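# Spread the towel flat beside the basket using two arms

## Task

Lay the towel out flat on the table as a single layer. It must be at least one finger's width in from the table edge, at least two finger widths away from the basket's rim, and more than a hand's width from the column of either arm. The basket must stay upright with all of its base on the table, no more than three finger widths from its starting spot, and turned roughly as it was. At the end, release everything and pull the arms away. Anything that stays in place only because the robot is holding it does not count.

## Robot and tools

Robot: two 6-joint arms with parallel grippers, named left_arm and right_arm. The names are labels only and do not mean sides of a camera image. The scene frame has its origin on the tabletop midway between the arms. +x points out over the table, +z points up, and left_arm sits on the +y side. Arm bases: left_arm at (-0.041, +0.267, 0) m, slightly yawed by quat_wxyz (+0.999, 0, 0, -0.046). right_arm at (-0.036, -0.256, 0) m, quat_wxyz (+1.000, 0, 0, +0.016). The fingers of a gripper point along its +z axis and close along its y axis.

Joint order: every row and every per-joint list in a result uses this order for each arm: shoulder (joint2), elbow (joint3), waist (joint1), wrist pitch (joint4), wrist yaw (joint5), wrist roll (joint6). Stated ranges in radians: shoulder 0.000 to 3.142, elbow 0.000 to 3.142, waist -2.618 to 3.054, wrist pitch -1.571 to 1.571, wrist yaw -1.571 to 1.571, wrist roll -2.094 to 2.094. A real end stop may sit up to 0.036 rad either side of its stated value. A target more than 0.036 rad beyond a stated end, and also farther out than the current angle, gets the whole call refused. A target past the real end is clipped to that end, and the result may then print "joint sent to its limit". If that line is missing, it does not prove the joint has more room.

Row format, used by both execute_actions and move: one flat list with 14 numbers covering both arms. Entries 1 to 6 are left_arm's absolute joint target angles in radians, in the order above. Entry 7 is left_arm's gripper opening, from -1 (closed) to +1 (fully open, about 0.094 m between the pads). Entries 8 to 14 give the same seven values for right_arm. All 14 are required even if only one arm should move. To keep a joint where it is, repeat its value from the "Joint targets" line. You may append 12 optional numbers from 0 to 1: stiffness scales that multiply each joint's position gain, left_arm's six and then right_arm's six, in joint order. Each scale stays in effect until you send a new one.

execute_actions(actions): a list of up to 15 actions. Each action is a table of up to 15 rows, and each row runs for one control step of 1/30 s. If a table has fewer than 15 rows, its final row repeats to fill the action. Passing an empty list just returns the current state and images.

move(target, speed, blocking): target is one row. All joints travel together from their present angles toward the target, so every path is the same fraction done at each moment, and the gripper usually follows a curve. speed is in rad/s for the joint with the longest way to go, from 0.01 to 2, default 0.5. Paths take between 0.5 and 10 s and are cut off at 10 s. Gripper openings are sent right at the start. The moves do not avoid obstacles or the other arm. Faster moves and targets set deeper past a contact make for harder impacts and pushes. With blocking=false, a result comes back after 0.5 s while the motion continues. Check it with wait(0), and call wait or stop before you send new rows or moves. The "move:" line reports the ending (done, off_target, moving, held, fault), a limits flag (held if a check blocked any steps, otherwise none), and each arm's joint farthest from its target. limits=held means the arm can jump faster afterwards.

wait(seconds): 0 to 10 s. Arms keep their last command, and a running move continues. stop(): brakes a running move. Braking needs room, and the fingers keep moving. zoom_image(camera, region): region is [x0, y0, x1, y1] in pixels, at most 504x504, from one of cam_high, cam_low, cam_left_wrist, cam_right_wrist (each 504x504). read_manual: licence texts only. finished_scene(scene): ends the current scene, given by its number, and cannot be undone.

Motion limits: every control step keeps each joint target within a set lead of the measured angle. The waist lead is 0.202, shoulder 0.258, elbow 0.238, wrist pitch 0.573, wrist yaw and roll 0.522 rad. If the targets would move the gripper more than 70 mm from where it is measured, they get scaled back. Large changes therefore take several actions, and a motion left unfinished may need to be sent again. Friction can leave a joint up to about 0.031 rad short, so very small changes may not happen at all.

Results: the state line lists each gripper's end_effector_position (m) and end_effector_quat_wxyz in the scene frame. This point lies between the pads, roughly 1 cm behind the fingertips, and its error grows at long reach. Joint positions and Joint velocities give each arm's six joints in the order above, then the pad gap in m. grip_measured shows the opening on the command scale, with a fixed per-gripper error of up to about 1 mm. To hold something, command roughly 0.03 below grip_measured, or less than that for a gentler grip. Pad force tops out around 50 to 62 N, and it is weaker on material thinner than about 2 mm, which matters for cloth. "joint command not followed" means a clearance check changed some joint targets. FAULT or OVER-TEMPERATURE FAULT lines mean an arm stopped. MOTOR HOT appears from 75 °C. At 90 °C that arm halts for 10 s, and at 100 °C it goes limp and falls. Holding a load heats motors, even while you are composing a reply, because the robot keeps executing its last command the whole time.

Avoid: letting the arms collide or press on each other, knocking the basket or towel off the table, tipping or shifting the basket, dropping things, slamming, and pressing hard. Something may briefly tug on a held part, so grip securely. Before finishing, open both grippers and lift the arms clear of the towel and basket.

Each tool is called after "Call:" as a command line: name --argument value for each argument, lists and objects as JSON in quotes; but a table of rows of numbers goes row by row, as --pt "numbers of a row", without its own name.

## Session

Call:
execute_actions --actions '[]'

Scene clock: 0.00 s.
left_arm: end_effector_position=(+0.3744, +0.4229, +0.1395) grip_measured=+1.000 end_effector_quat_wxyz=(+0.124, +0.146, +0.949, +0.252) | right_arm: end_effector_position=(+0.1170, +0.1512, +0.1054) grip_measured=+1.000 end_effector_quat_wxyz=(-0.098, +0.422, +0.899, +0.065)
Joint names: [shoulder, elbow, waist, wrist pitch, wrist yaw, wrist roll]
Joint positions: left_arm=[ 1.828  1.518  0.308 -0.82  -0.373  0.606  0.094] | right_arm=[ 2.084  1.853  1.103 -1.207 -0.196  2.025  0.094]
Joint velocities: left_arm=[-0.012 -0.012  0.022  0.037 -0.051 -0.051  0.   ] | right_arm=[-0.002 -0.002  0.007  0.007 -0.066  0.11   0.   ]
Motor temperatures (°C, as the motors report them): left_arm=[22 20 22 23 20 22] | right_arm=[19 22 22 23 22 21]
Joint targets: left_arm=[1.828 1.518 0.308 -0.820 -0.373 0.606] | right_arm=[2.084 1.853 1.103 -1.207 -0.196 2.025]
Joint stiffness scale: left_arm=[1. 1. 1. 1. 1. 1.] | right_arm=[1. 1. 1. 1. 1. 1.]

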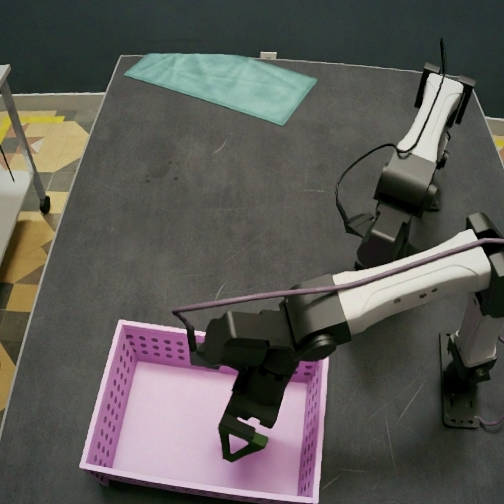

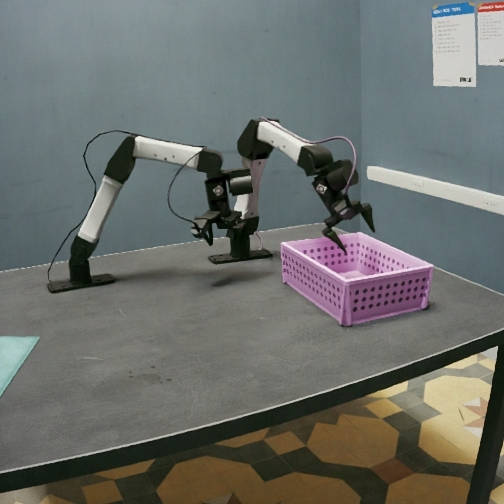

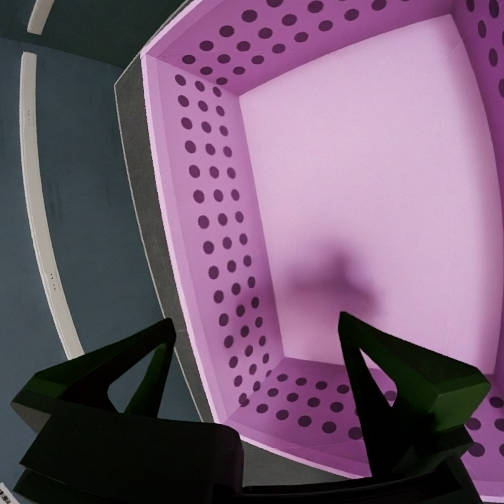

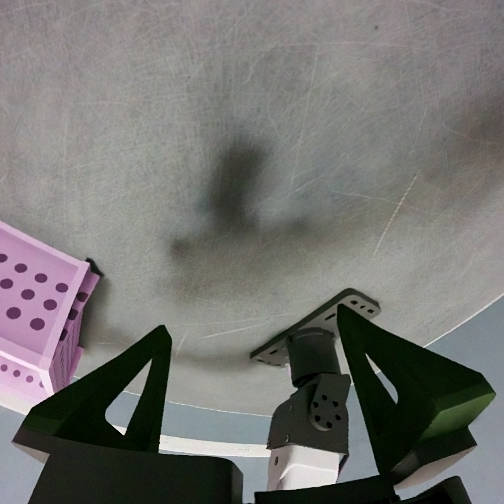

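Call:
zoom_image --camera "cam_high" --region '[90, 30, 350, 160]'

Call:
zoom_image --camera "cam_low" --region '[0, 250, 200, 450]'

Region (90, 30, 350, 160) of cam_high's 504x504 image, scaled by 1.938, with more detail than that image has.

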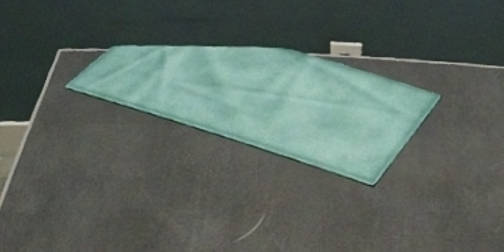

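Region (0, 250, 200, 450) of cam_low's 504x504 image, scaled by 2.520, with more detail than that image has.

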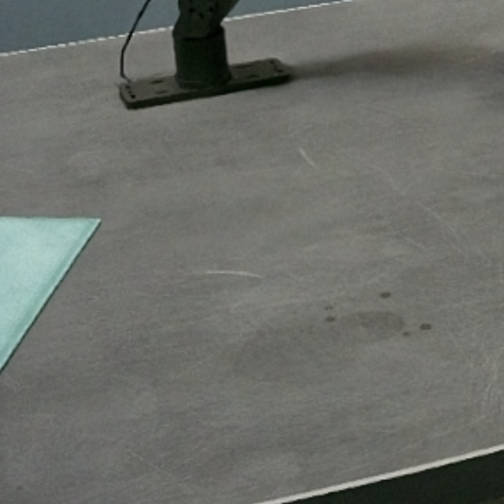

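Call:
move --target '[0.5,0.5,0.3,-0.3,0,0,1, 1.6,1.5,-0.75,-1.0,0,0,1]' --speed 1.0

Scene clock: 40.33 s.
left_arm: end_effector_position=(+0.2218, +0.3267, +0.2286) grip_measured=+1.000 end_effector_quat_wxyz=(+0.585, -0.087, +0.804, +0.069) | right_arm: end_effector_position=(+0.2595, -0.5118, +0.1928) grip_measured=+1.000 end_effector_quat_wxyz=(+0.213, +0.346, +0.911, -0.076)
Joint names: [shoulder, elbow, waist, wrist pitch, wrist yaw, wrist roll]
Joint positions: left_arm=[ 0.514  0.517  0.308 -0.315 -0.009  0.008  0.094] | right_arm=[ 1.619  1.524 -0.746 -1.019 -0.005  0.012  0.094]
Joint velocities: left_arm=[-0.002  0.007 -0.002 -0.007 -0.022  0.022  0.   ] | right_arm=[-0.007  0.002 -0.022 -0.051 -0.022  0.007  0.   ]
Motor temperatures (°C, as the motors report them): left_arm=[30 25 22 26 20 22] | right_arm=[27 25 22 23 22 21]
Joint targets: left_arm=[0.500 0.500 0.300 -0.300 -0.000 0.000] | right_arm=[1.600 1.500 -0.750 -1.000 0.000 -0.000]
Joint stiffness scale: left_arm=[1. 1. 1. 1. 1. 1.] | right_arm=[1. 1. 1. 1. 1. 1.]
move: off_target (right_arm); limits=none; left_arm: farthest joint: the elbow, 0.017 radians from its target (1.018 radians at the start); right_arm: farthest joint: the elbow, 0.024 radians from its target (0.353 radians at the start)

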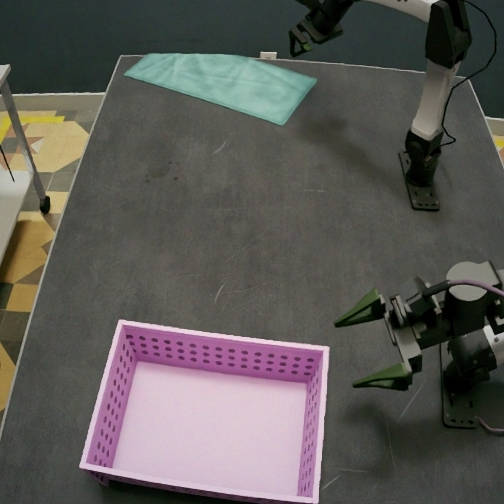

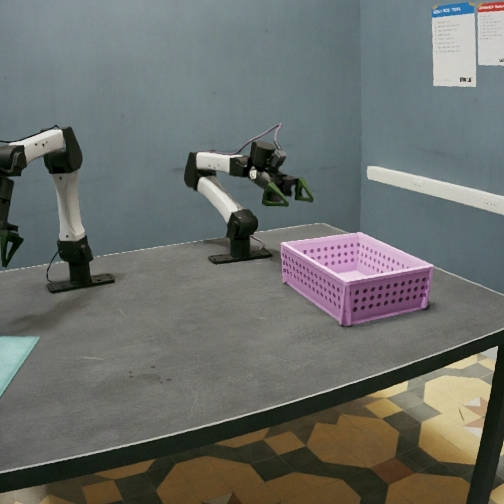

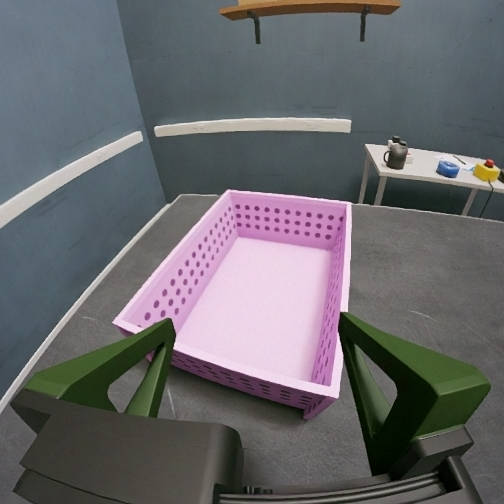

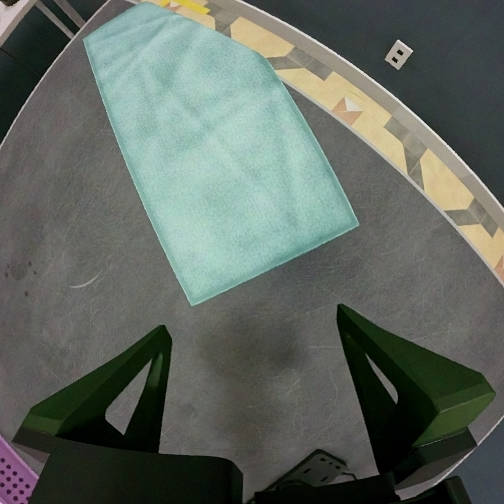

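Call:
zoom_image --camera "cam_right_wrist" --region '[60, 0, 380, 320]'

Region (60, 0, 380, 320) of cam_right_wrist's 504x504 image, scaled by 1.575, with more detail than that image has.

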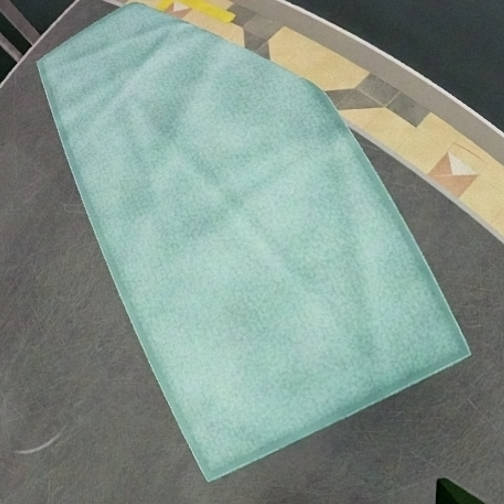

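Call:
zoom_image --camera "cam_high" --region '[380, 120, 480, 220]'

Call:
zoom_image --camera "cam_high" --region '[324, 260, 504, 440]'

Region (380, 120, 480, 220) of cam_high's 504x504 image, scaled by 5.040, with more detail than that image has.

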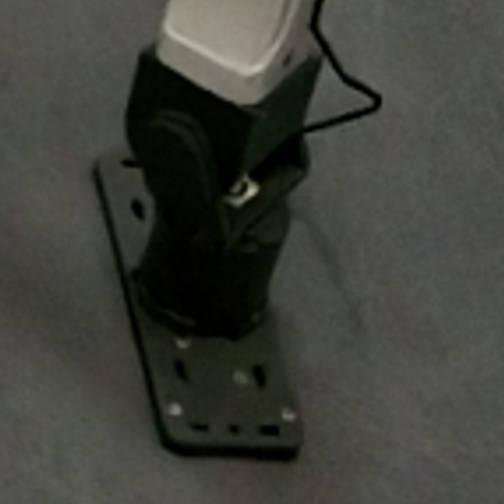

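Region (324, 260, 504, 440) of cam_high's 504x504 image, scaled by 2.800, with more detail than that image has.

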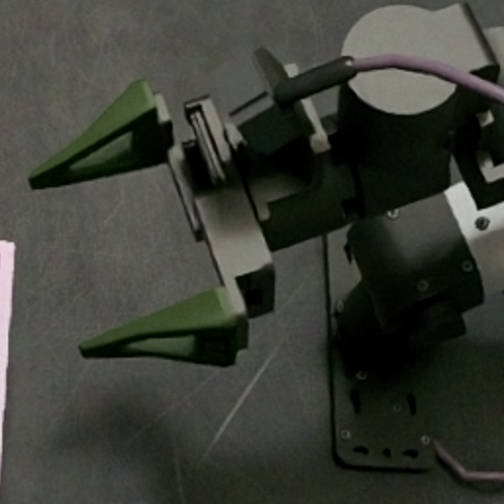

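Call:
move --target '[0.5,0.5,0.3,-0.3,0,0,1, 2.219,1.867,-0.804,-1.219,0,-0.364,1]' --speed 0.6

Scene clock: 143.60 s.
left_arm: end_effector_position=(+0.2218, +0.3266, +0.2287) grip_measured=+1.000 end_effector_quat_wxyz=(+0.585, -0.087, +0.804, +0.069) | right_arm: end_effector_position=(+0.2718, -0.5490, +0.0426) grip_measured=+1.000 end_effector_quat_wxyz=(-0.005, +0.204, +0.979, +0.006)
Joint names: [shoulder, elbow, waist, wrist pitch, wrist yaw, wrist roll]
Joint positions: left_arm=[ 0.514  0.517  0.308 -0.315 -0.008  0.007  0.094] | right_arm=[ 2.216  1.833 -0.794 -1.202 -0.005 -0.352  0.094]
Joint velocities: left_arm=[-0.002  0.017 -0.007  0.037 -0.022  0.051  0.   ] | right_arm=[ 0.002 -0.012 -0.002 -0.051 -0.037  0.007  0.   ]
Motor temperatures (°C, as the motors report them): left_arm=[24 27 22 35 20 22] | right_arm=[29 26 22 26 22 21]
Joint targets: left_arm=[0.500 0.500 0.300 -0.300 0.000 -0.000] | right_arm=[2.219 1.867 -0.804 -1.219 -0.000 -0.364]
Joint stiffness scale: left_arm=[1. 1. 1. 1. 1. 1.] | right_arm=[1. 1. 1. 1. 1. 1.]
move: off_target (right_arm); limits=none; left_arm: farthest joint: the elbow, 0.017 radians from its target (0.017 radians at the start); right_arm: farthest joint: the elbow, 0.034 radians from its target (0.343 radians at the start)

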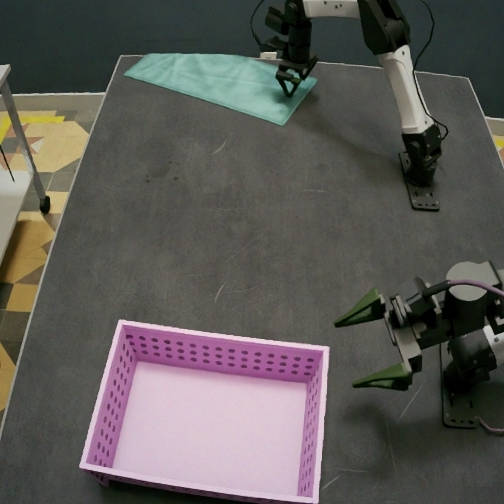

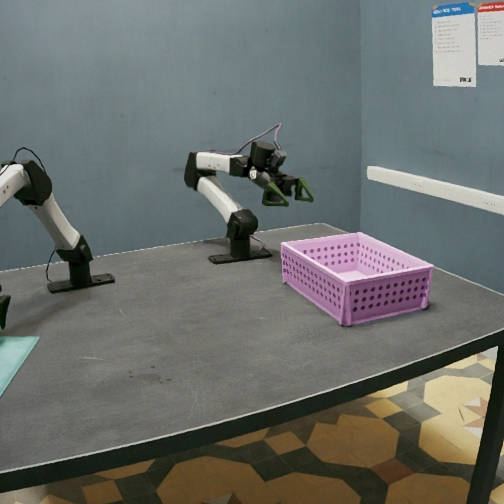

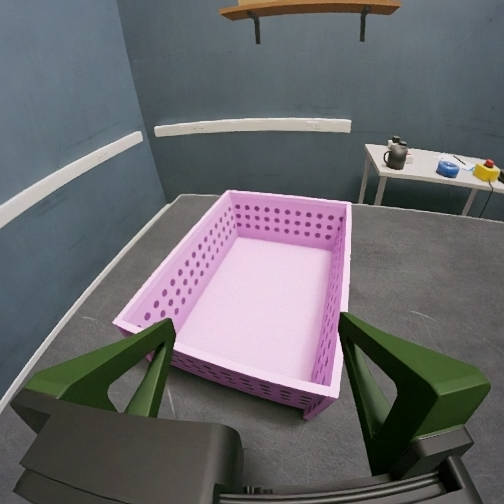

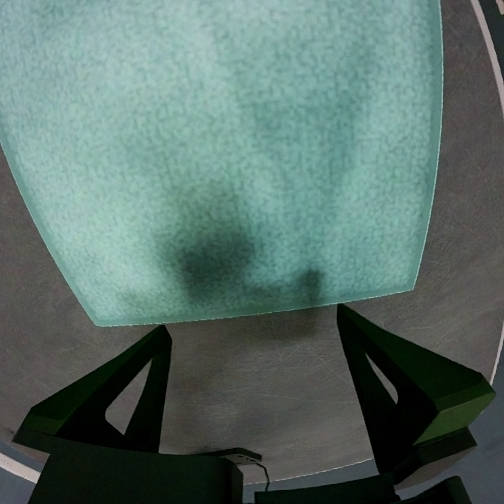

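Call:
move --target '[0.5,0.5,0.3,-0.3,0,0,1, 2.31,1.803,-0.795,-1.073,0,-0.364,1]' --speed 0.15

Scene clock: 151.70 s.
left_arm: end_effector_position=(+0.2218, +0.3266, +0.2287) grip_measured=+1.000 end_effector_quat_wxyz=(+0.585, -0.087, +0.804, +0.069) | right_arm: end_effector_position=(+0.2841, -0.5608, +0.0128) grip_measured=+1.000 end_effector_quat_wxyz=(+0.005, +0.202, +0.979, +0.000)
Joint names: [shoulder, elbow, waist, wrist pitch, wrist yaw, wrist roll]
Joint positions: left_arm=[ 0.514  0.517  0.308 -0.315 -0.008  0.007  0.094] | right_arm=[ 2.288  1.833 -0.794 -1.108 -0.005 -0.355  0.094]
Joint velocities: left_arm=[ 0.022 -0.007  0.012  0.007 -0.037  0.007  0.   ] | right_arm=[ 0.002 -0.012  0.017 -0.007 -0.007 -0.022  0.   ]
Motor temperatures (°C, as the motors report them): left_arm=[24 28 22 36 20 22] | right_arm=[30 27 22 26 22 21]
Joint targets: left_arm=[0.500 0.500 0.300 -0.300 -0.000 0.000] | right_arm=[2.310 1.803 -0.795 -1.073 0.000 -0.364]
Joint stiffness scale: left_arm=[1. 1. 1. 1. 1. 1.] | right_arm=[1. 1. 1. 1. 1. 1.]
move: off_target (right_arm); limits=none; left_arm: farthest joint: the elbow, 0.017 radians from its target (0.017 radians at the start); right_arm: farthest joint: the wrist pitch, 0.035 radians from its target (0.130 radians at the start)

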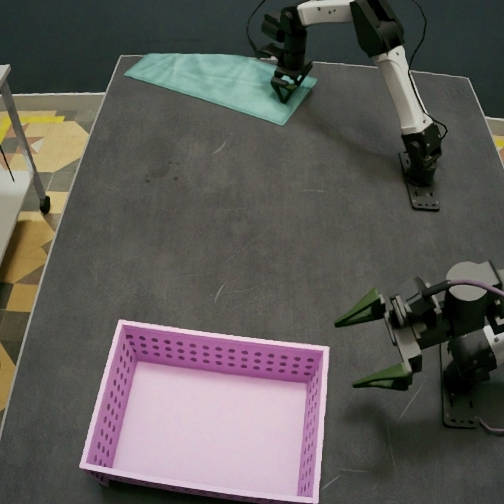

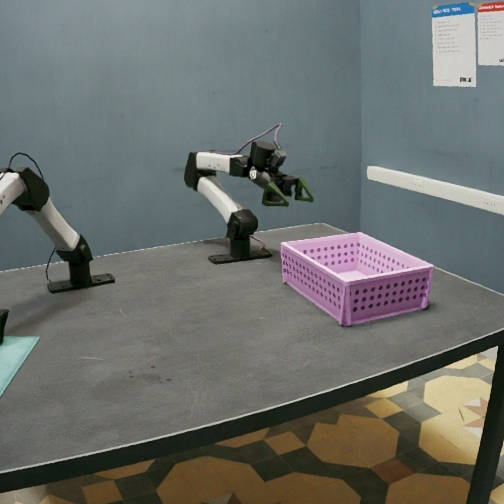

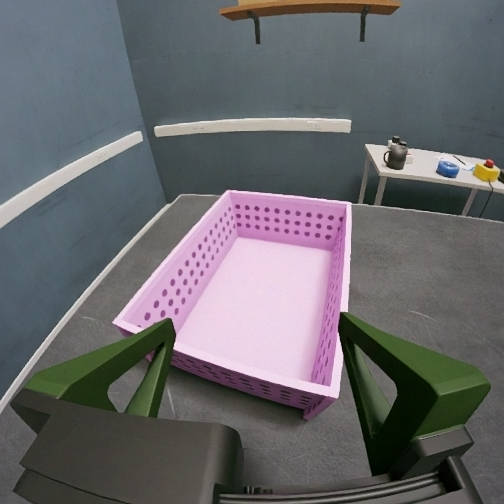

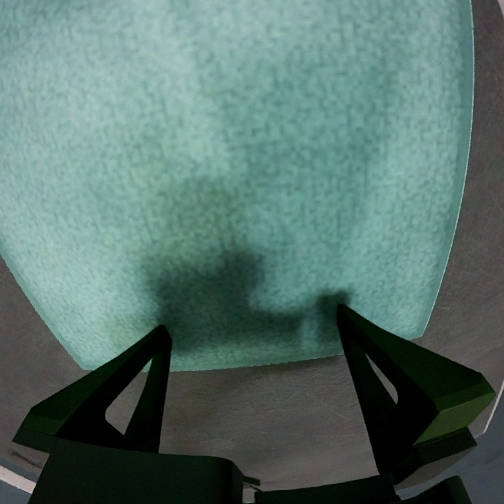

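Call:
execute_actions --actions '[[[0.5,0.5,0.3,-0.3,0,0,1,2.311,1.803,-0.795,-1.068,0,-0.364,1],[0.5,0.5,0.3,-0.3,0,0,1,2.308,1.80,-0.795,-1.066,0,-0.365,1],[0.5,0.5,0.3,-0.3,0,0,1,2.303,1.794,-0.796,-1.062,0,-0.366,1],[0.5,0.5,0.3,-0.3,0,0,1,2.298,1.786,-0.797,-1.059,0,-0.367,1],[0.5,0.5,0.3,-0.3,0,0,1,2.293,1.778,-0.798,-1.056,0,-0.368,1],[0.5,0.5,0.3,-0.3,0,0,1,2.288,1.770,-0.799,-1.052,0,-0.369,1],[0.5,0.5,0.3,-0.3,0,0,1,2.284,1.762,-0.800,-1.049,0,-0.370,1],[0.5,0.5,0.3,-0.3,0,0,1,2.279,1.754,-0.801,-1.046,0,-0.371,1],[0.5,0.5,0.3,-0.3,0,0,1,2.274,1.746,-0.802,-1.043,0,-0.373,1],[0.5,0.5,0.3,-0.3,0,0,1,2.269,1.738,-0.803,-1.039,0,-0.374,1],[0.5,0.5,0.3,-0.3,0,0,1,2.264,1.729,-0.804,-1.036,0,-0.375,1],[0.5,0.5,0.3,-0.3,0,0,1,2.259,1.721,-0.805,-1.033,0,-0.376,1],[0.5,0.5,0.3,-0.3,0,0,1,2.255,1.713,-0.806,-1.029,0,-0.377,1],[0.5,0.5,0.3,-0.3,0,0,1,2.248,1.701,-0.808,-1.024,0,-0.378,1],[0.5,0.5,0.3,-0.3,0,0,1,2.240,1.689,-0.809,-1.020,0,-0.380,1]],[[0.5,0.5,0.3,-0.3,0,0,1,2.235,1.681,-0.810,-1.016,0,-0.381,1],[0.5,0.5,0.3,-0.3,0,0,1,2.230,1.673,-0.811,-1.013,0,-0.382,1],[0.5,0.5,0.3,-0.3,0,0,1,2.226,1.664,-0.813,-1.010,0,-0.383,1],[0.5,0.5,0.3,-0.3,0,0,1,2.221,1.656,-0.814,-1.006,0,-0.384,1],[0.5,0.5,0.3,-0.3,0,0,1,2.216,1.648,-0.815,-1.003,0,-0.385,1],[0.5,0.5,0.3,-0.3,0,0,1,2.211,1.640,-0.816,-1.000,0,-0.386,1],[0.5,0.5,0.3,-0.3,0,0,1,2.206,1.632,-0.817,-0.996,0,-0.387,1],[0.5,0.5,0.3,-0.3,0,0,1,2.202,1.624,-0.818,-0.993,0,-0.389,1],[0.5,0.5,0.3,-0.3,0,0,1,2.197,1.616,-0.819,-0.990,0,-0.390,1],[0.5,0.5,0.3,-0.3,0,0,1,2.192,1.608,-0.820,-0.986,0,-0.391,1],[0.5,0.5,0.3,-0.3,0,0,1,2.187,1.599,-0.821,-0.983,0,-0.392,1],[0.5,0.5,0.3,-0.3,0,0,1,2.182,1.591,-0.822,-0.980,0,-0.393,1],[0.5,0.5,0.3,-0.3,0,0,1,2.177,1.583,-0.823,-0.977,0,-0.394,1],[0.5,0.5,0.3,-0.3,0,0,1,2.173,1.575,-0.824,-0.973,0,-0.395,1],[0.5,0.5,0.3,-0.3,0,0,1,2.168,1.567,-0.825,-0.970,0,-0.396,1]]]'

Scene clock: 192.57 s.
left_arm: end_effector_position=(+0.2218, +0.3266, +0.2287) grip_measured=+1.000 end_effector_quat_wxyz=(+0.585, -0.087, +0.804, +0.069) | right_arm: end_effector_position=(+0.2697, -0.5527, +0.0122) grip_measured=+1.000 end_effector_quat_wxyz=(+0.034, +0.202, +0.979, -0.009)
Joint names: [shoulder, elbow, waist, wrist pitch, wrist yaw, wrist roll]
Joint positions: left_arm=[ 0.514  0.517  0.308 -0.315 -0.008  0.007  0.094] | right_arm=[ 2.168  1.628 -0.811 -0.964 -0.022 -0.371  0.094]
Joint velocities: left_arm=[-0.012 -0.002 -0.027 -0.007  0.051 -0.037  0.   ] | right_arm=[-0.164 -0.222 -0.027  0.11   0.007 -0.051  0.   ]
Motor temperatures (°C, as the motors report them): left_arm=[23 28 22 38 20 22] | right_arm=[33 26 22 25 22 21]
Joint targets: left_arm=[0.500 0.500 0.300 -0.300 0.000 -0.000] | right_arm=[2.168 1.567 -0.825 -0.970 0.000 -0.396]
Joint stiffness scale: left_arm=[1. 1. 1. 1. 1. 1.] | right_arm=[1. 1. 1. 1. 1. 1.]

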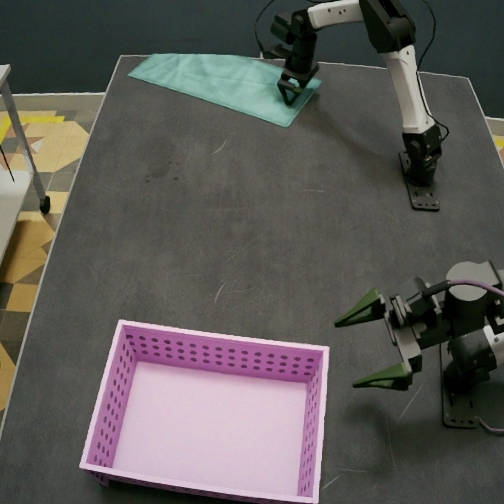

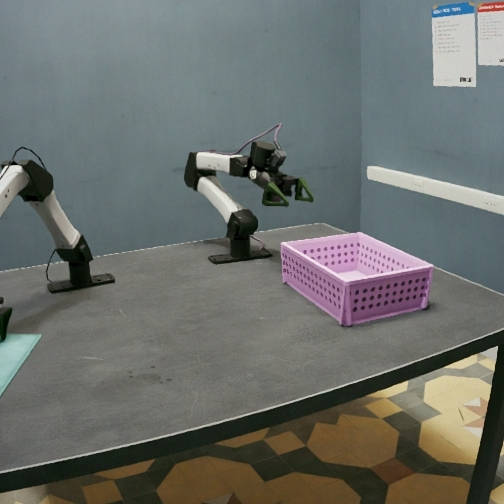

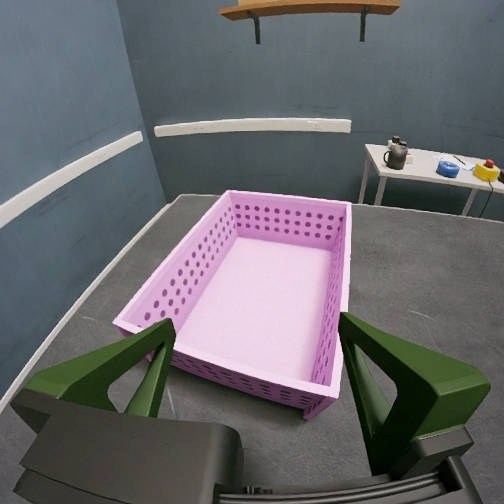

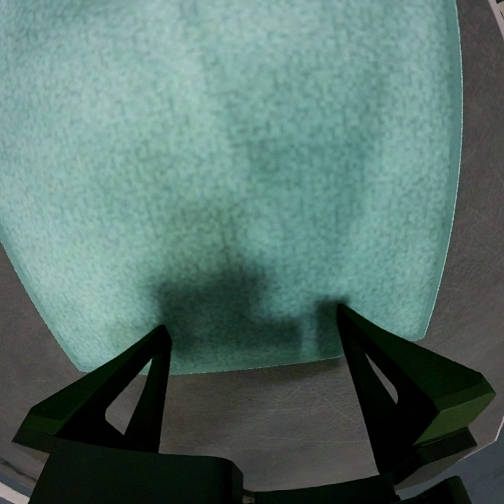

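Call:
execute_actions --actions '[[[0.5,0.5,0.3,-0.3,0,0,1,2.163,1.560,-0.826,-0.967,0,-0.397,1],[0.5,0.5,0.3,-0.3,0,0,1,2.157,1.550,-0.828,-0.964,0,-0.399,1],[0.5,0.5,0.3,-0.3,0,0,1,2.150,1.539,-0.830,-0.960,0,-0.401,1],[0.5,0.5,0.3,-0.3,0,0,1,2.142,1.526,-0.833,-0.955,0,-0.404,1],[0.5,0.5,0.3,-0.3,0,0,1,2.133,1.512,-0.835,-0.950,0,-0.406,1],[0.5,0.5,0.3,-0.3,0,0,1,2.124,1.498,-0.838,-0.945,0,-0.409,1],[0.5,0.5,0.3,-0.3,0,0,1,2.115,1.484,-0.841,-0.940,0,-0.411,1],[0.5,0.5,0.3,-0.3,0,0,1,2.107,1.471,-0.843,-0.935,0,-0.414,1],[0.5,0.5,0.3,-0.3,0,0,1,2.098,1.457,-0.846,-0.930,0,-0.416,1],[0.5,0.5,0.3,-0.3,0,0,1,2.089,1.443,-0.848,-0.925,0,-0.419,1],[0.5,0.5,0.3,-0.3,0,0,1,2.080,1.429,-0.851,-0.920,0,-0.421,1],[0.5,0.5,0.3,-0.3,0,0,1,2.072,1.415,-0.853,-0.915,0,-0.424,1],[0.5,0.5,0.3,-0.3,0,0,1,2.063,1.402,-0.856,-0.910,0,-0.426,1],[0.5,0.5,0.3,-0.3,0,0,1,2.054,1.388,-0.858,-0.905,0,-0.429,1],[0.5,0.5,0.3,-0.3,0,0,1,2.045,1.374,-0.861,-0.900,0,-0.431,1]],[[0.5,0.5,0.3,-0.3,0,0,1,2.037,1.360,-0.864,-0.895,0,-0.434,1],[0.5,0.5,0.3,-0.3,0,0,1,2.028,1.348,-0.867,-0.891,0,-0.437,1],[0.5,0.5,0.3,-0.3,0,0,1,2.020,1.336,-0.870,-0.887,0,-0.440,1],[0.5,0.5,0.3,-0.3,0,0,1,2.012,1.324,-0.873,-0.883,0,-0.443,1],[0.5,0.5,0.3,-0.3,0,0,1,2.004,1.312,-0.876,-0.880,0,-0.447,1],[0.5,0.5,0.3,-0.3,0,0,1,1.995,1.300,-0.879,-0.876,0,-0.450,1],[0.5,0.5,0.3,-0.3,0,0,1,1.987,1.288,-0.882,-0.872,0,-0.453,1],[0.5,0.5,0.3,-0.3,0,0,1,1.979,1.276,-0.885,-0.868,0,-0.456,1],[0.5,0.5,0.3,-0.3,0,0,1,1.971,1.264,-0.888,-0.864,0,-0.459,1],[0.5,0.5,0.3,-0.3,0,0,1,1.962,1.252,-0.892,-0.861,0,-0.462,1],[0.5,0.5,0.3,-0.3,0,0,1,1.954,1.240,-0.895,-0.857,0,-0.465,1],[0.5,0.5,0.3,-0.3,0,0,1,1.946,1.228,-0.898,-0.853,0,-0.468,1],[0.5,0.5,0.3,-0.3,0,0,1,1.938,1.216,-0.901,-0.849,0,-0.472,1],[0.5,0.5,0.3,-0.3,0,0,1,1.929,1.204,-0.904,-0.846,0,-0.475,1],[0.5,0.5,0.3,-0.3,0,0,1,1.921,1.192,-0.907,-0.842,0,-0.478,1]],[[0.5,0.5,0.3,-0.3,0,0,1,1.913,1.180,-0.910,-0.838,0,-0.481,1],[0.5,0.5,0.3,-0.3,0,0,1,1.905,1.169,-0.913,-0.835,0,-0.484,1],[0.5,0.5,0.3,-0.3,0,0,1,1.898,1.159,-0.916,-0.832,0,-0.487,1],[0.5,0.5,0.3,-0.3,0,0,1,1.892,1.150,-0.919,-0.830,0,-0.490,1],[0.5,0.5,0.3,-0.3,0,0,1,1.886,1.142,-0.922,-0.828,0,-0.492,1],[0.5,0.5,0.3,-0.3,0,0,1,1.881,1.135,-0.924,-0.826,0,-0.494,1]]]'

Scene clock: 223.37 s.
left_arm: end_effector_position=(+0.2219, +0.3266, +0.2288) grip_measured=+1.000 end_effector_quat_wxyz=(+0.585, -0.087, +0.804, +0.069) | right_arm: end_effector_position=(+0.1874, -0.5178, +0.0116) grip_measured=+1.000 end_effector_quat_wxyz=(+0.038, +0.204, +0.978, -0.010)
Joint names: [shoulder, elbow, waist, wrist pitch, wrist yaw, wrist roll]
Joint positions: left_arm=[ 0.514  0.517  0.308 -0.315 -0.008  0.007  0.094] | right_arm=[ 1.873  1.187 -0.912 -0.812 -0.033 -0.469  0.094]
Joint velocities: left_arm=[-0.002 -0.012  0.017  0.007 -0.022 -0.11   0.   ] | right_arm=[ 0.002 -0.022 -0.007 -0.007 -0.007  0.022  0.   ]
Motor temperatures (°C, as the motors report them): left_arm=[23 29 22 39 20 22] | right_arm=[34 25 22 25 22 21]
Joint targets: left_arm=[0.500 0.500 0.300 -0.300 -0.000 -0.000] | right_arm=[1.881 1.135 -0.924 -0.826 -0.000 -0.494]
Joint stiffness scale: left_arm=[1. 1. 1. 1. 1. 1.] | right_arm=[1. 1. 1. 1. 1. 1.]

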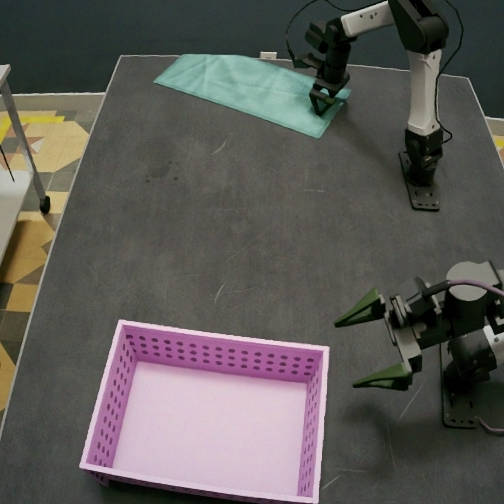

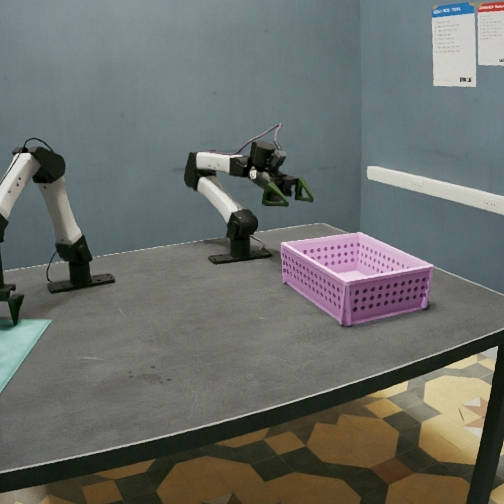

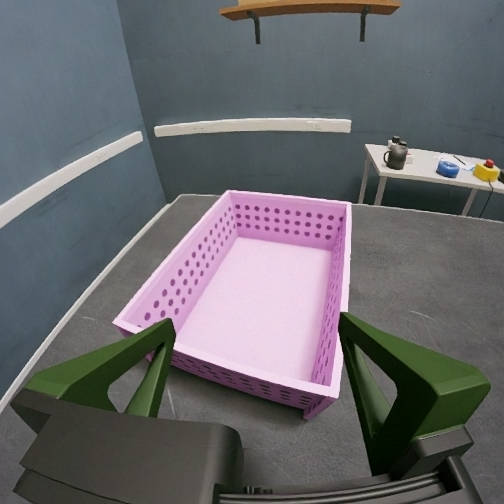

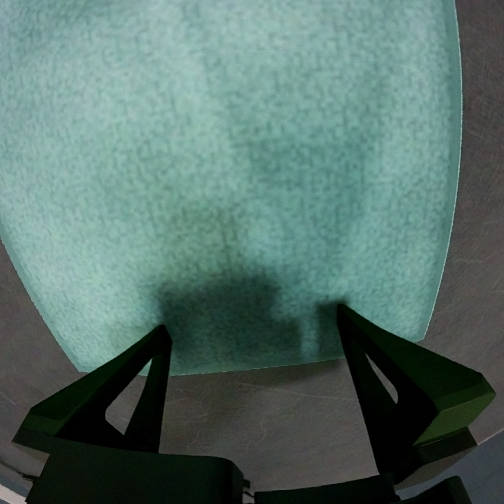

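Call:
move --target '[0.5,0.5,0.3,-0.3,0,0,1, 1.75,1.19,-0.912,-0.86,0,-0.48,1]' --speed 0.4

Call:
move --target '[0.5,0.5,0.3,-0.3,0,0,1, 2.60,2.54,-0.564,-1.41,0,-1.67,1]' --speed 1.0

Scene clock: 248.23 s.
left_arm: end_effector_position=(+0.2219, +0.3266, +0.2288) grip_measured=+1.000 end_effector_quat_wxyz=(+0.585, -0.087, +0.804, +0.069) | right_arm: end_effector_position=(+0.1851, -0.5216, +0.0460) grip_measured=+1.000 end_effector_quat_wxyz=(+0.061, +0.203, +0.976, -0.043)
Joint names: [shoulder, elbow, waist, wrist pitch, wrist yaw, wrist roll]
Joint positions: left_arm=[ 0.514  0.517  0.308 -0.315 -0.008  0.007  0.094] | right_arm=[ 1.764  1.187 -0.912 -0.844 -0.008 -0.469  0.094]
Joint velocities: left_arm=[-0.002  0.007  0.002  0.007 -0.066  0.051  0.   ] | right_arm=[ 0.007 -0.017 -0.012  0.022  0.007 -0.037  0.   ]
Motor temperatures (°C, as the motors report them): left_arm=[23 29 22 40 20 22] | right_arm=[33 25 22 24 22 21]
Joint targets: left_arm=[0.500 0.500 0.300 -0.300 0.000 0.000] | right_arm=[1.750 1.190 -0.912 -0.860 -0.000 -0.480]
Joint stiffness scale: left_arm=[1. 1. 1. 1. 1. 1.] | right_arm=[1. 1. 1. 1. 1. 1.]
move: done; limits=none; left_arm: farthest joint: the elbow, 0.017 radians from its target (0.017 radians at the start); right_arm: farthest joint: the wrist pitch, 0.016 radians from its target (0.048 radians at the start)

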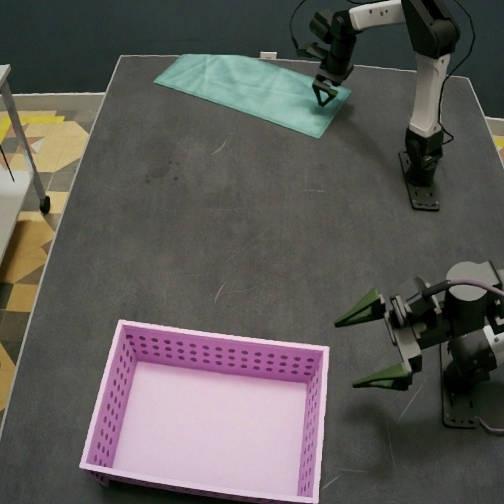

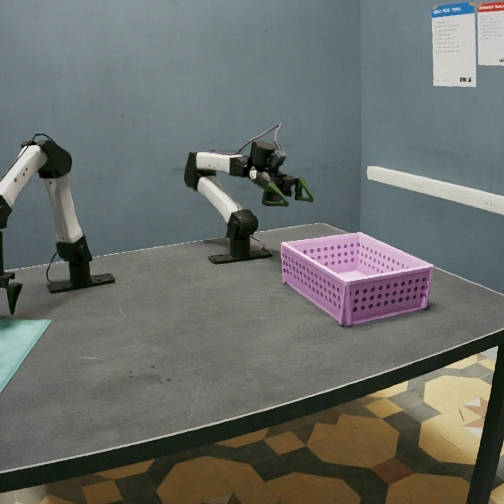

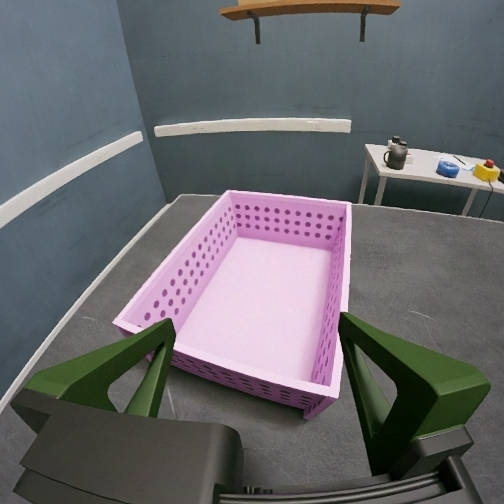

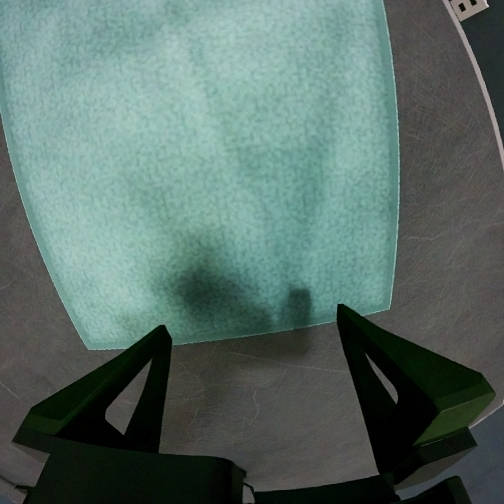

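Scene clock: 250.50 s.
left_arm: end_effector_position=(+0.2219, +0.3266, +0.2288) grip_measured=+1.000 end_effector_quat_wxyz=(+0.585, -0.087, +0.804, +0.069) | right_arm: end_effector_position=(+0.4104, -0.5198, +0.0490) grip_measured=+1.000 end_effector_quat_wxyz=(+0.026, -0.532, +0.845, -0.044)
Joint names: [shoulder, elbow, waist, wrist pitch, wrist yaw, wrist roll]
Joint positions: left_arm=[ 0.514  0.517  0.308 -0.315 -0.008  0.007  0.094] | right_arm=[ 2.588  2.513 -0.567 -1.394 -0.006 -1.659  0.094]
Joint velocities: left_arm=[-0.012 -0.012  0.012 -0.022  0.022 -0.037  0.   ] | right_arm=[ 0.012  0.007 -0.007  0.022 -0.007 -0.037  0.   ]
Motor temperatures (°C, as the motors report them): left_arm=[23 29 22 40 20 22] | right_arm=[33 25 22 24 22 21]
Joint targets: left_arm=[0.500 0.500 0.300 -0.300 0.000 0.000] | right_arm=[2.600 2.540 -0.564 -1.410 0.000 -1.670]
Joint stiffness scale: left_arm=[1. 1. 1. 1. 1. 1.] | right_arm=[1. 1. 1. 1. 1. 1.]
move: off_target (right_arm); limits=none; left_arm: farthest joint: the elbow, 0.017 radians from its target (0.017 radians at the start); right_arm: farthest joint: the elbow, 0.027 radians from its target (1.353 radians at the start)

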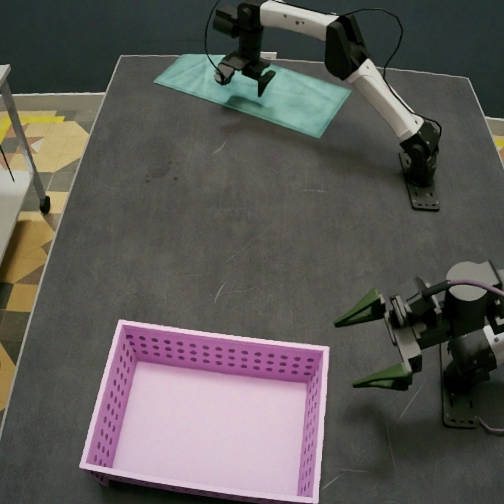

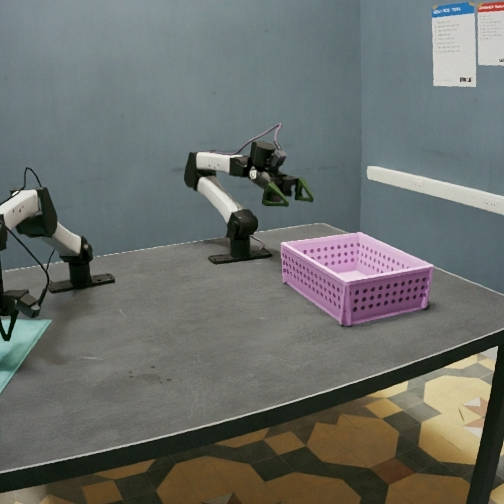

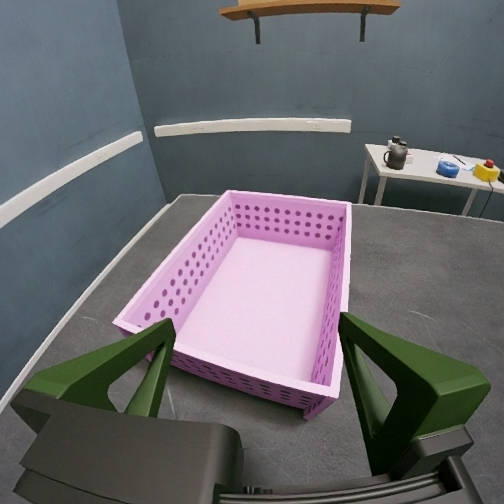

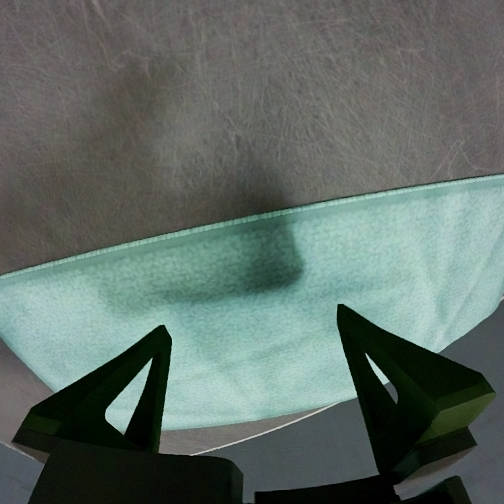

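Call:
move --target '[0.5,0.5,0.3,-0.3,0,0,1, 2.70,2.50,-0.564,-1.44,0,-1.67,1]' --speed 0.15

Scene clock: 256.17 s.
left_arm: end_effector_position=(+0.2219, +0.3266, +0.2288) grip_measured=+1.000 end_effector_quat_wxyz=(+0.585, -0.087, +0.804, +0.069) | right_arm: end_effector_position=(+0.4022, -0.5149, +0.0132) grip_measured=+1.000 end_effector_quat_wxyz=(+0.006, -0.533, +0.846, -0.005)
Joint names: [shoulder, elbow, waist, wrist pitch, wrist yaw, wrist roll]
Joint positions: left_arm=[ 0.514  0.517  0.308 -0.315 -0.008  0.007  0.094] | right_arm=[ 2.66   2.513 -0.567 -1.408 -0.006 -1.659  0.094]
Joint velocities: left_arm=[-0.002 -0.017 -0.022 -0.007 -0.11   0.007  0.   ] | right_arm=[ 0.007 -0.007 -0.017  0.051  0.022  0.007  0.   ]
Motor temperatures (°C, as the motors report them): left_arm=[23 29 22 40 20 22] | right_arm=[34 26 22 24 22 21]
Joint targets: left_arm=[0.500 0.500 0.300 -0.300 -0.000 -0.000] | right_arm=[2.700 2.500 -0.564 -1.440 -0.000 -1.670]
Joint stiffness scale: left_arm=[1. 1. 1. 1. 1. 1.] | right_arm=[1. 1. 1. 1. 1. 1.]
move: off_target (right_arm); limits=none; left_arm: farthest joint: the elbow, 0.017 radians from its target (0.017 radians at the start); right_arm: farthest joint: the shoulder, 0.040 radians from its target (0.112 radians at the start)

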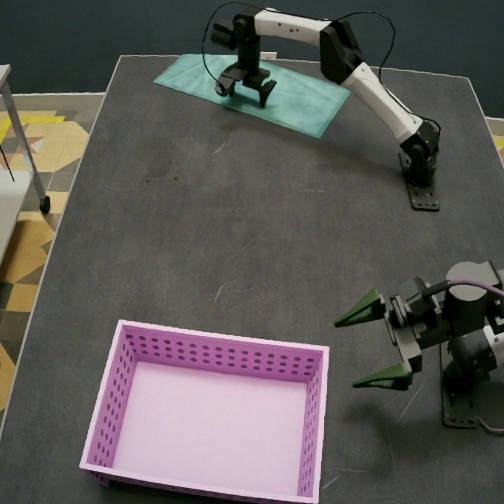

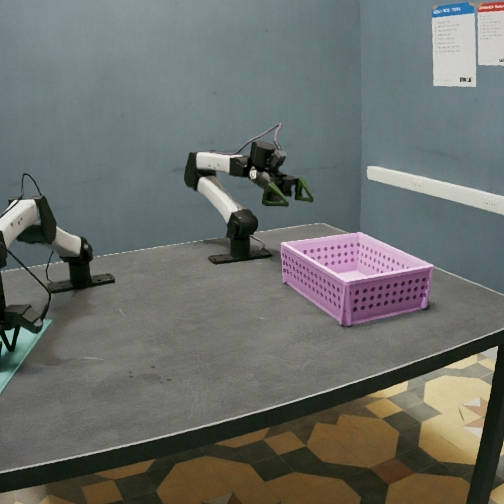

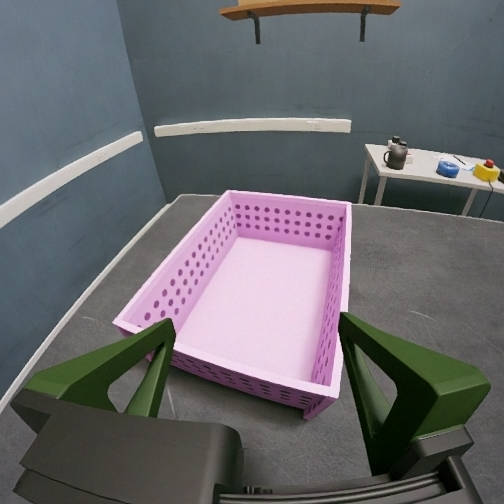

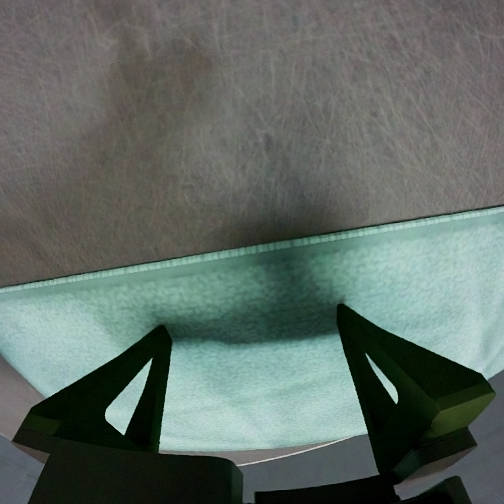

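Call:
execute_actions --actions '[[[0.5,0.5,0.3,-0.3,0,0,1,2.70,2.50,-0.560,-1.44,0,-1.67,1],[0.5,0.5,0.3,-0.3,0,0,1,2.70,2.50,-0.555,-1.44,0,-1.67,1],[0.5,0.5,0.3,-0.3,0,0,1,2.70,2.50,-0.550,-1.44,0,-1.67,1],[0.5,0.5,0.3,-0.3,0,0,1,2.70,2.50,-0.545,-1.44,0,-1.67,1],[0.5,0.5,0.3,-0.3,0,0,1,2.70,2.50,-0.540,-1.44,0,-1.67,1],[0.5,0.5,0.3,-0.3,0,0,1,2.70,2.50,-0.535,-1.44,0,-1.67,1],[0.5,0.5,0.3,-0.3,0,0,1,2.70,2.50,-0.530,-1.44,0,-1.67,1],[0.5,0.5,0.3,-0.3,0,0,1,2.70,2.50,-0.525,-1.44,0,-1.67,1],[0.5,0.5,0.3,-0.3,0,0,1,2.70,2.50,-0.520,-1.44,0,-1.67,1],[0.5,0.5,0.3,-0.3,0,0,1,2.70,2.50,-0.515,-1.44,0,-1.67,1],[0.5,0.5,0.3,-0.3,0,0,1,2.70,2.50,-0.510,-1.44,0,-1.67,1],[0.5,0.5,0.3,-0.3,0,0,1,2.70,2.50,-0.505,-1.44,0,-1.67,1],[0.5,0.5,0.3,-0.3,0,0,1,2.70,2.50,-0.500,-1.44,0,-1.67,1],[0.5,0.5,0.3,-0.3,0,0,1,2.70,2.50,-0.495,-1.44,0,-1.67,1],[0.5,0.5,0.3,-0.3,0,0,1,2.70,2.50,-0.490,-1.44,0,-1.67,1]],[[0.5,0.5,0.3,-0.3,0,0,1,2.70,2.50,-0.485,-1.44,0,-1.67,1],[0.5,0.5,0.3,-0.3,0,0,1,2.70,2.50,-0.480,-1.44,0,-1.67,1],[0.5,0.5,0.3,-0.3,0,0,1,2.70,2.50,-0.475,-1.44,0,-1.67,1],[0.5,0.5,0.3,-0.3,0,0,1,2.70,2.50,-0.470,-1.44,0,-1.67,1],[0.5,0.5,0.3,-0.3,0,0,1,2.70,2.50,-0.465,-1.44,0,-1.67,1],[0.5,0.5,0.3,-0.3,0,0,1,2.70,2.50,-0.460,-1.44,0,-1.67,1],[0.5,0.5,0.3,-0.3,0,0,1,2.70,2.50,-0.455,-1.44,0,-1.67,1],[0.5,0.5,0.3,-0.3,0,0,1,2.70,2.50,-0.450,-1.44,0,-1.67,1],[0.5,0.5,0.3,-0.3,0,0,1,2.70,2.50,-0.445,-1.44,0,-1.67,1],[0.5,0.5,0.3,-0.3,0,0,1,2.70,2.50,-0.440,-1.44,0,-1.67,1],[0.5,0.5,0.3,-0.3,0,0,1,2.70,2.50,-0.435,-1.44,0,-1.67,1],[0.5,0.5,0.3,-0.3,0,0,1,2.70,2.50,-0.430,-1.44,0,-1.67,1],[0.5,0.5,0.3,-0.3,0,0,1,2.70,2.50,-0.425,-1.44,0,-1.67,1],[0.5,0.5,0.3,-0.3,0,0,1,2.70,2.50,-0.420,-1.44,0,-1.67,1],[0.5,0.5,0.3,-0.3,0,0,1,2.70,2.50,-0.415,-1.44,0,-1.67,1]]]'

Call:
zoom_image --camera "cam_high" --region '[100, 30, 380, 170]'

Scene clock: 276.03 s.
left_arm: end_effector_position=(+0.2219, +0.3266, +0.2288) grip_measured=+1.000 end_effector_quat_wxyz=(+0.585, -0.087, +0.804, +0.069) | right_arm: end_effector_position=(+0.4280, -0.4613, +0.0132) grip_measured=+1.000 end_effector_quat_wxyz=(-0.005, -0.585, +0.811, -0.008)
Joint names: [shoulder, elbow, waist, wrist pitch, wrist yaw, wrist roll]
Joint positions: left_arm=[ 0.514  0.517  0.308 -0.315 -0.008  0.007  0.094] | right_arm=[ 2.66   2.513 -0.442 -1.415  0.016 -1.659  0.094]
Joint velocities: left_arm=[ 0.007 -0.002 -0.017  0.037  0.037  0.022  0.   ] | right_arm=[ 0.002 -0.002  0.154 -0.007  0.066 -0.11   0.   ]
Motor temperatures (°C, as the motors report them): left_arm=[23 29 22 41 20 22] | right_arm=[36 26 22 24 22 21]
Joint targets: left_arm=[0.500 0.500 0.300 -0.300 -0.000 -0.000] | right_arm=[2.700 2.500 -0.415 -1.440 -0.000 -1.670]
Joint stiffness scale: left_arm=[1. 1. 1. 1. 1. 1.] | right_arm=[1. 1. 1. 1. 1. 1.]

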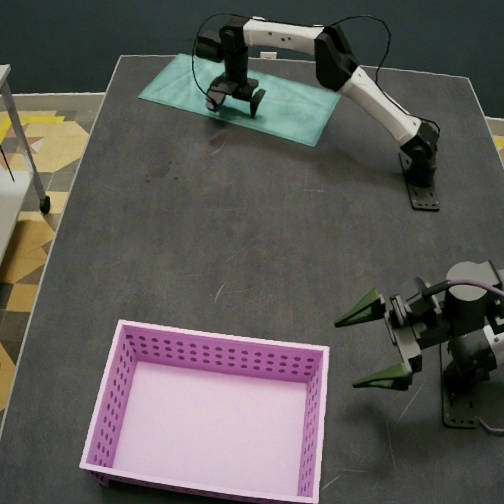

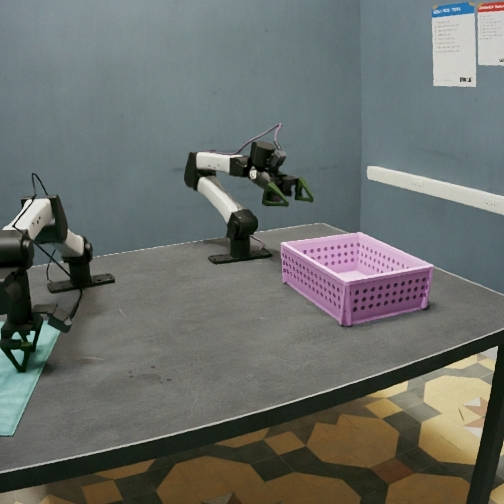

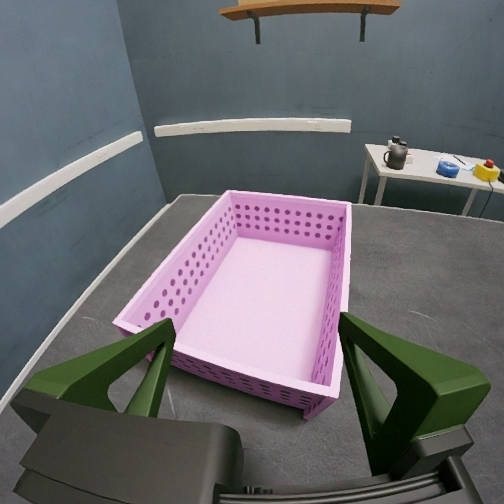

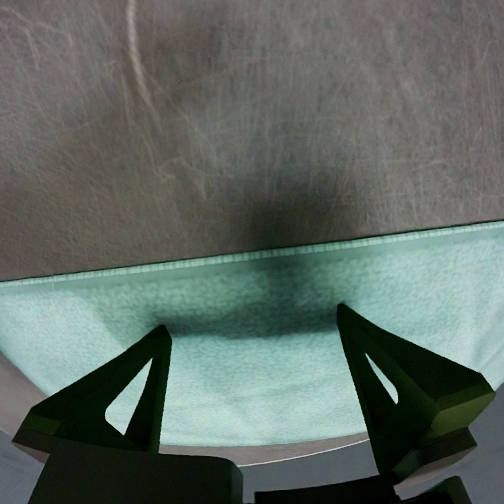

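Region (100, 30, 380, 170) of cam_high's 504x504 image, scaled by 1.800, with more detail than that image has.

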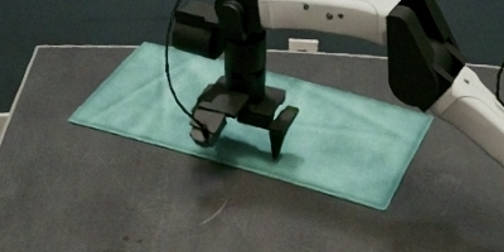

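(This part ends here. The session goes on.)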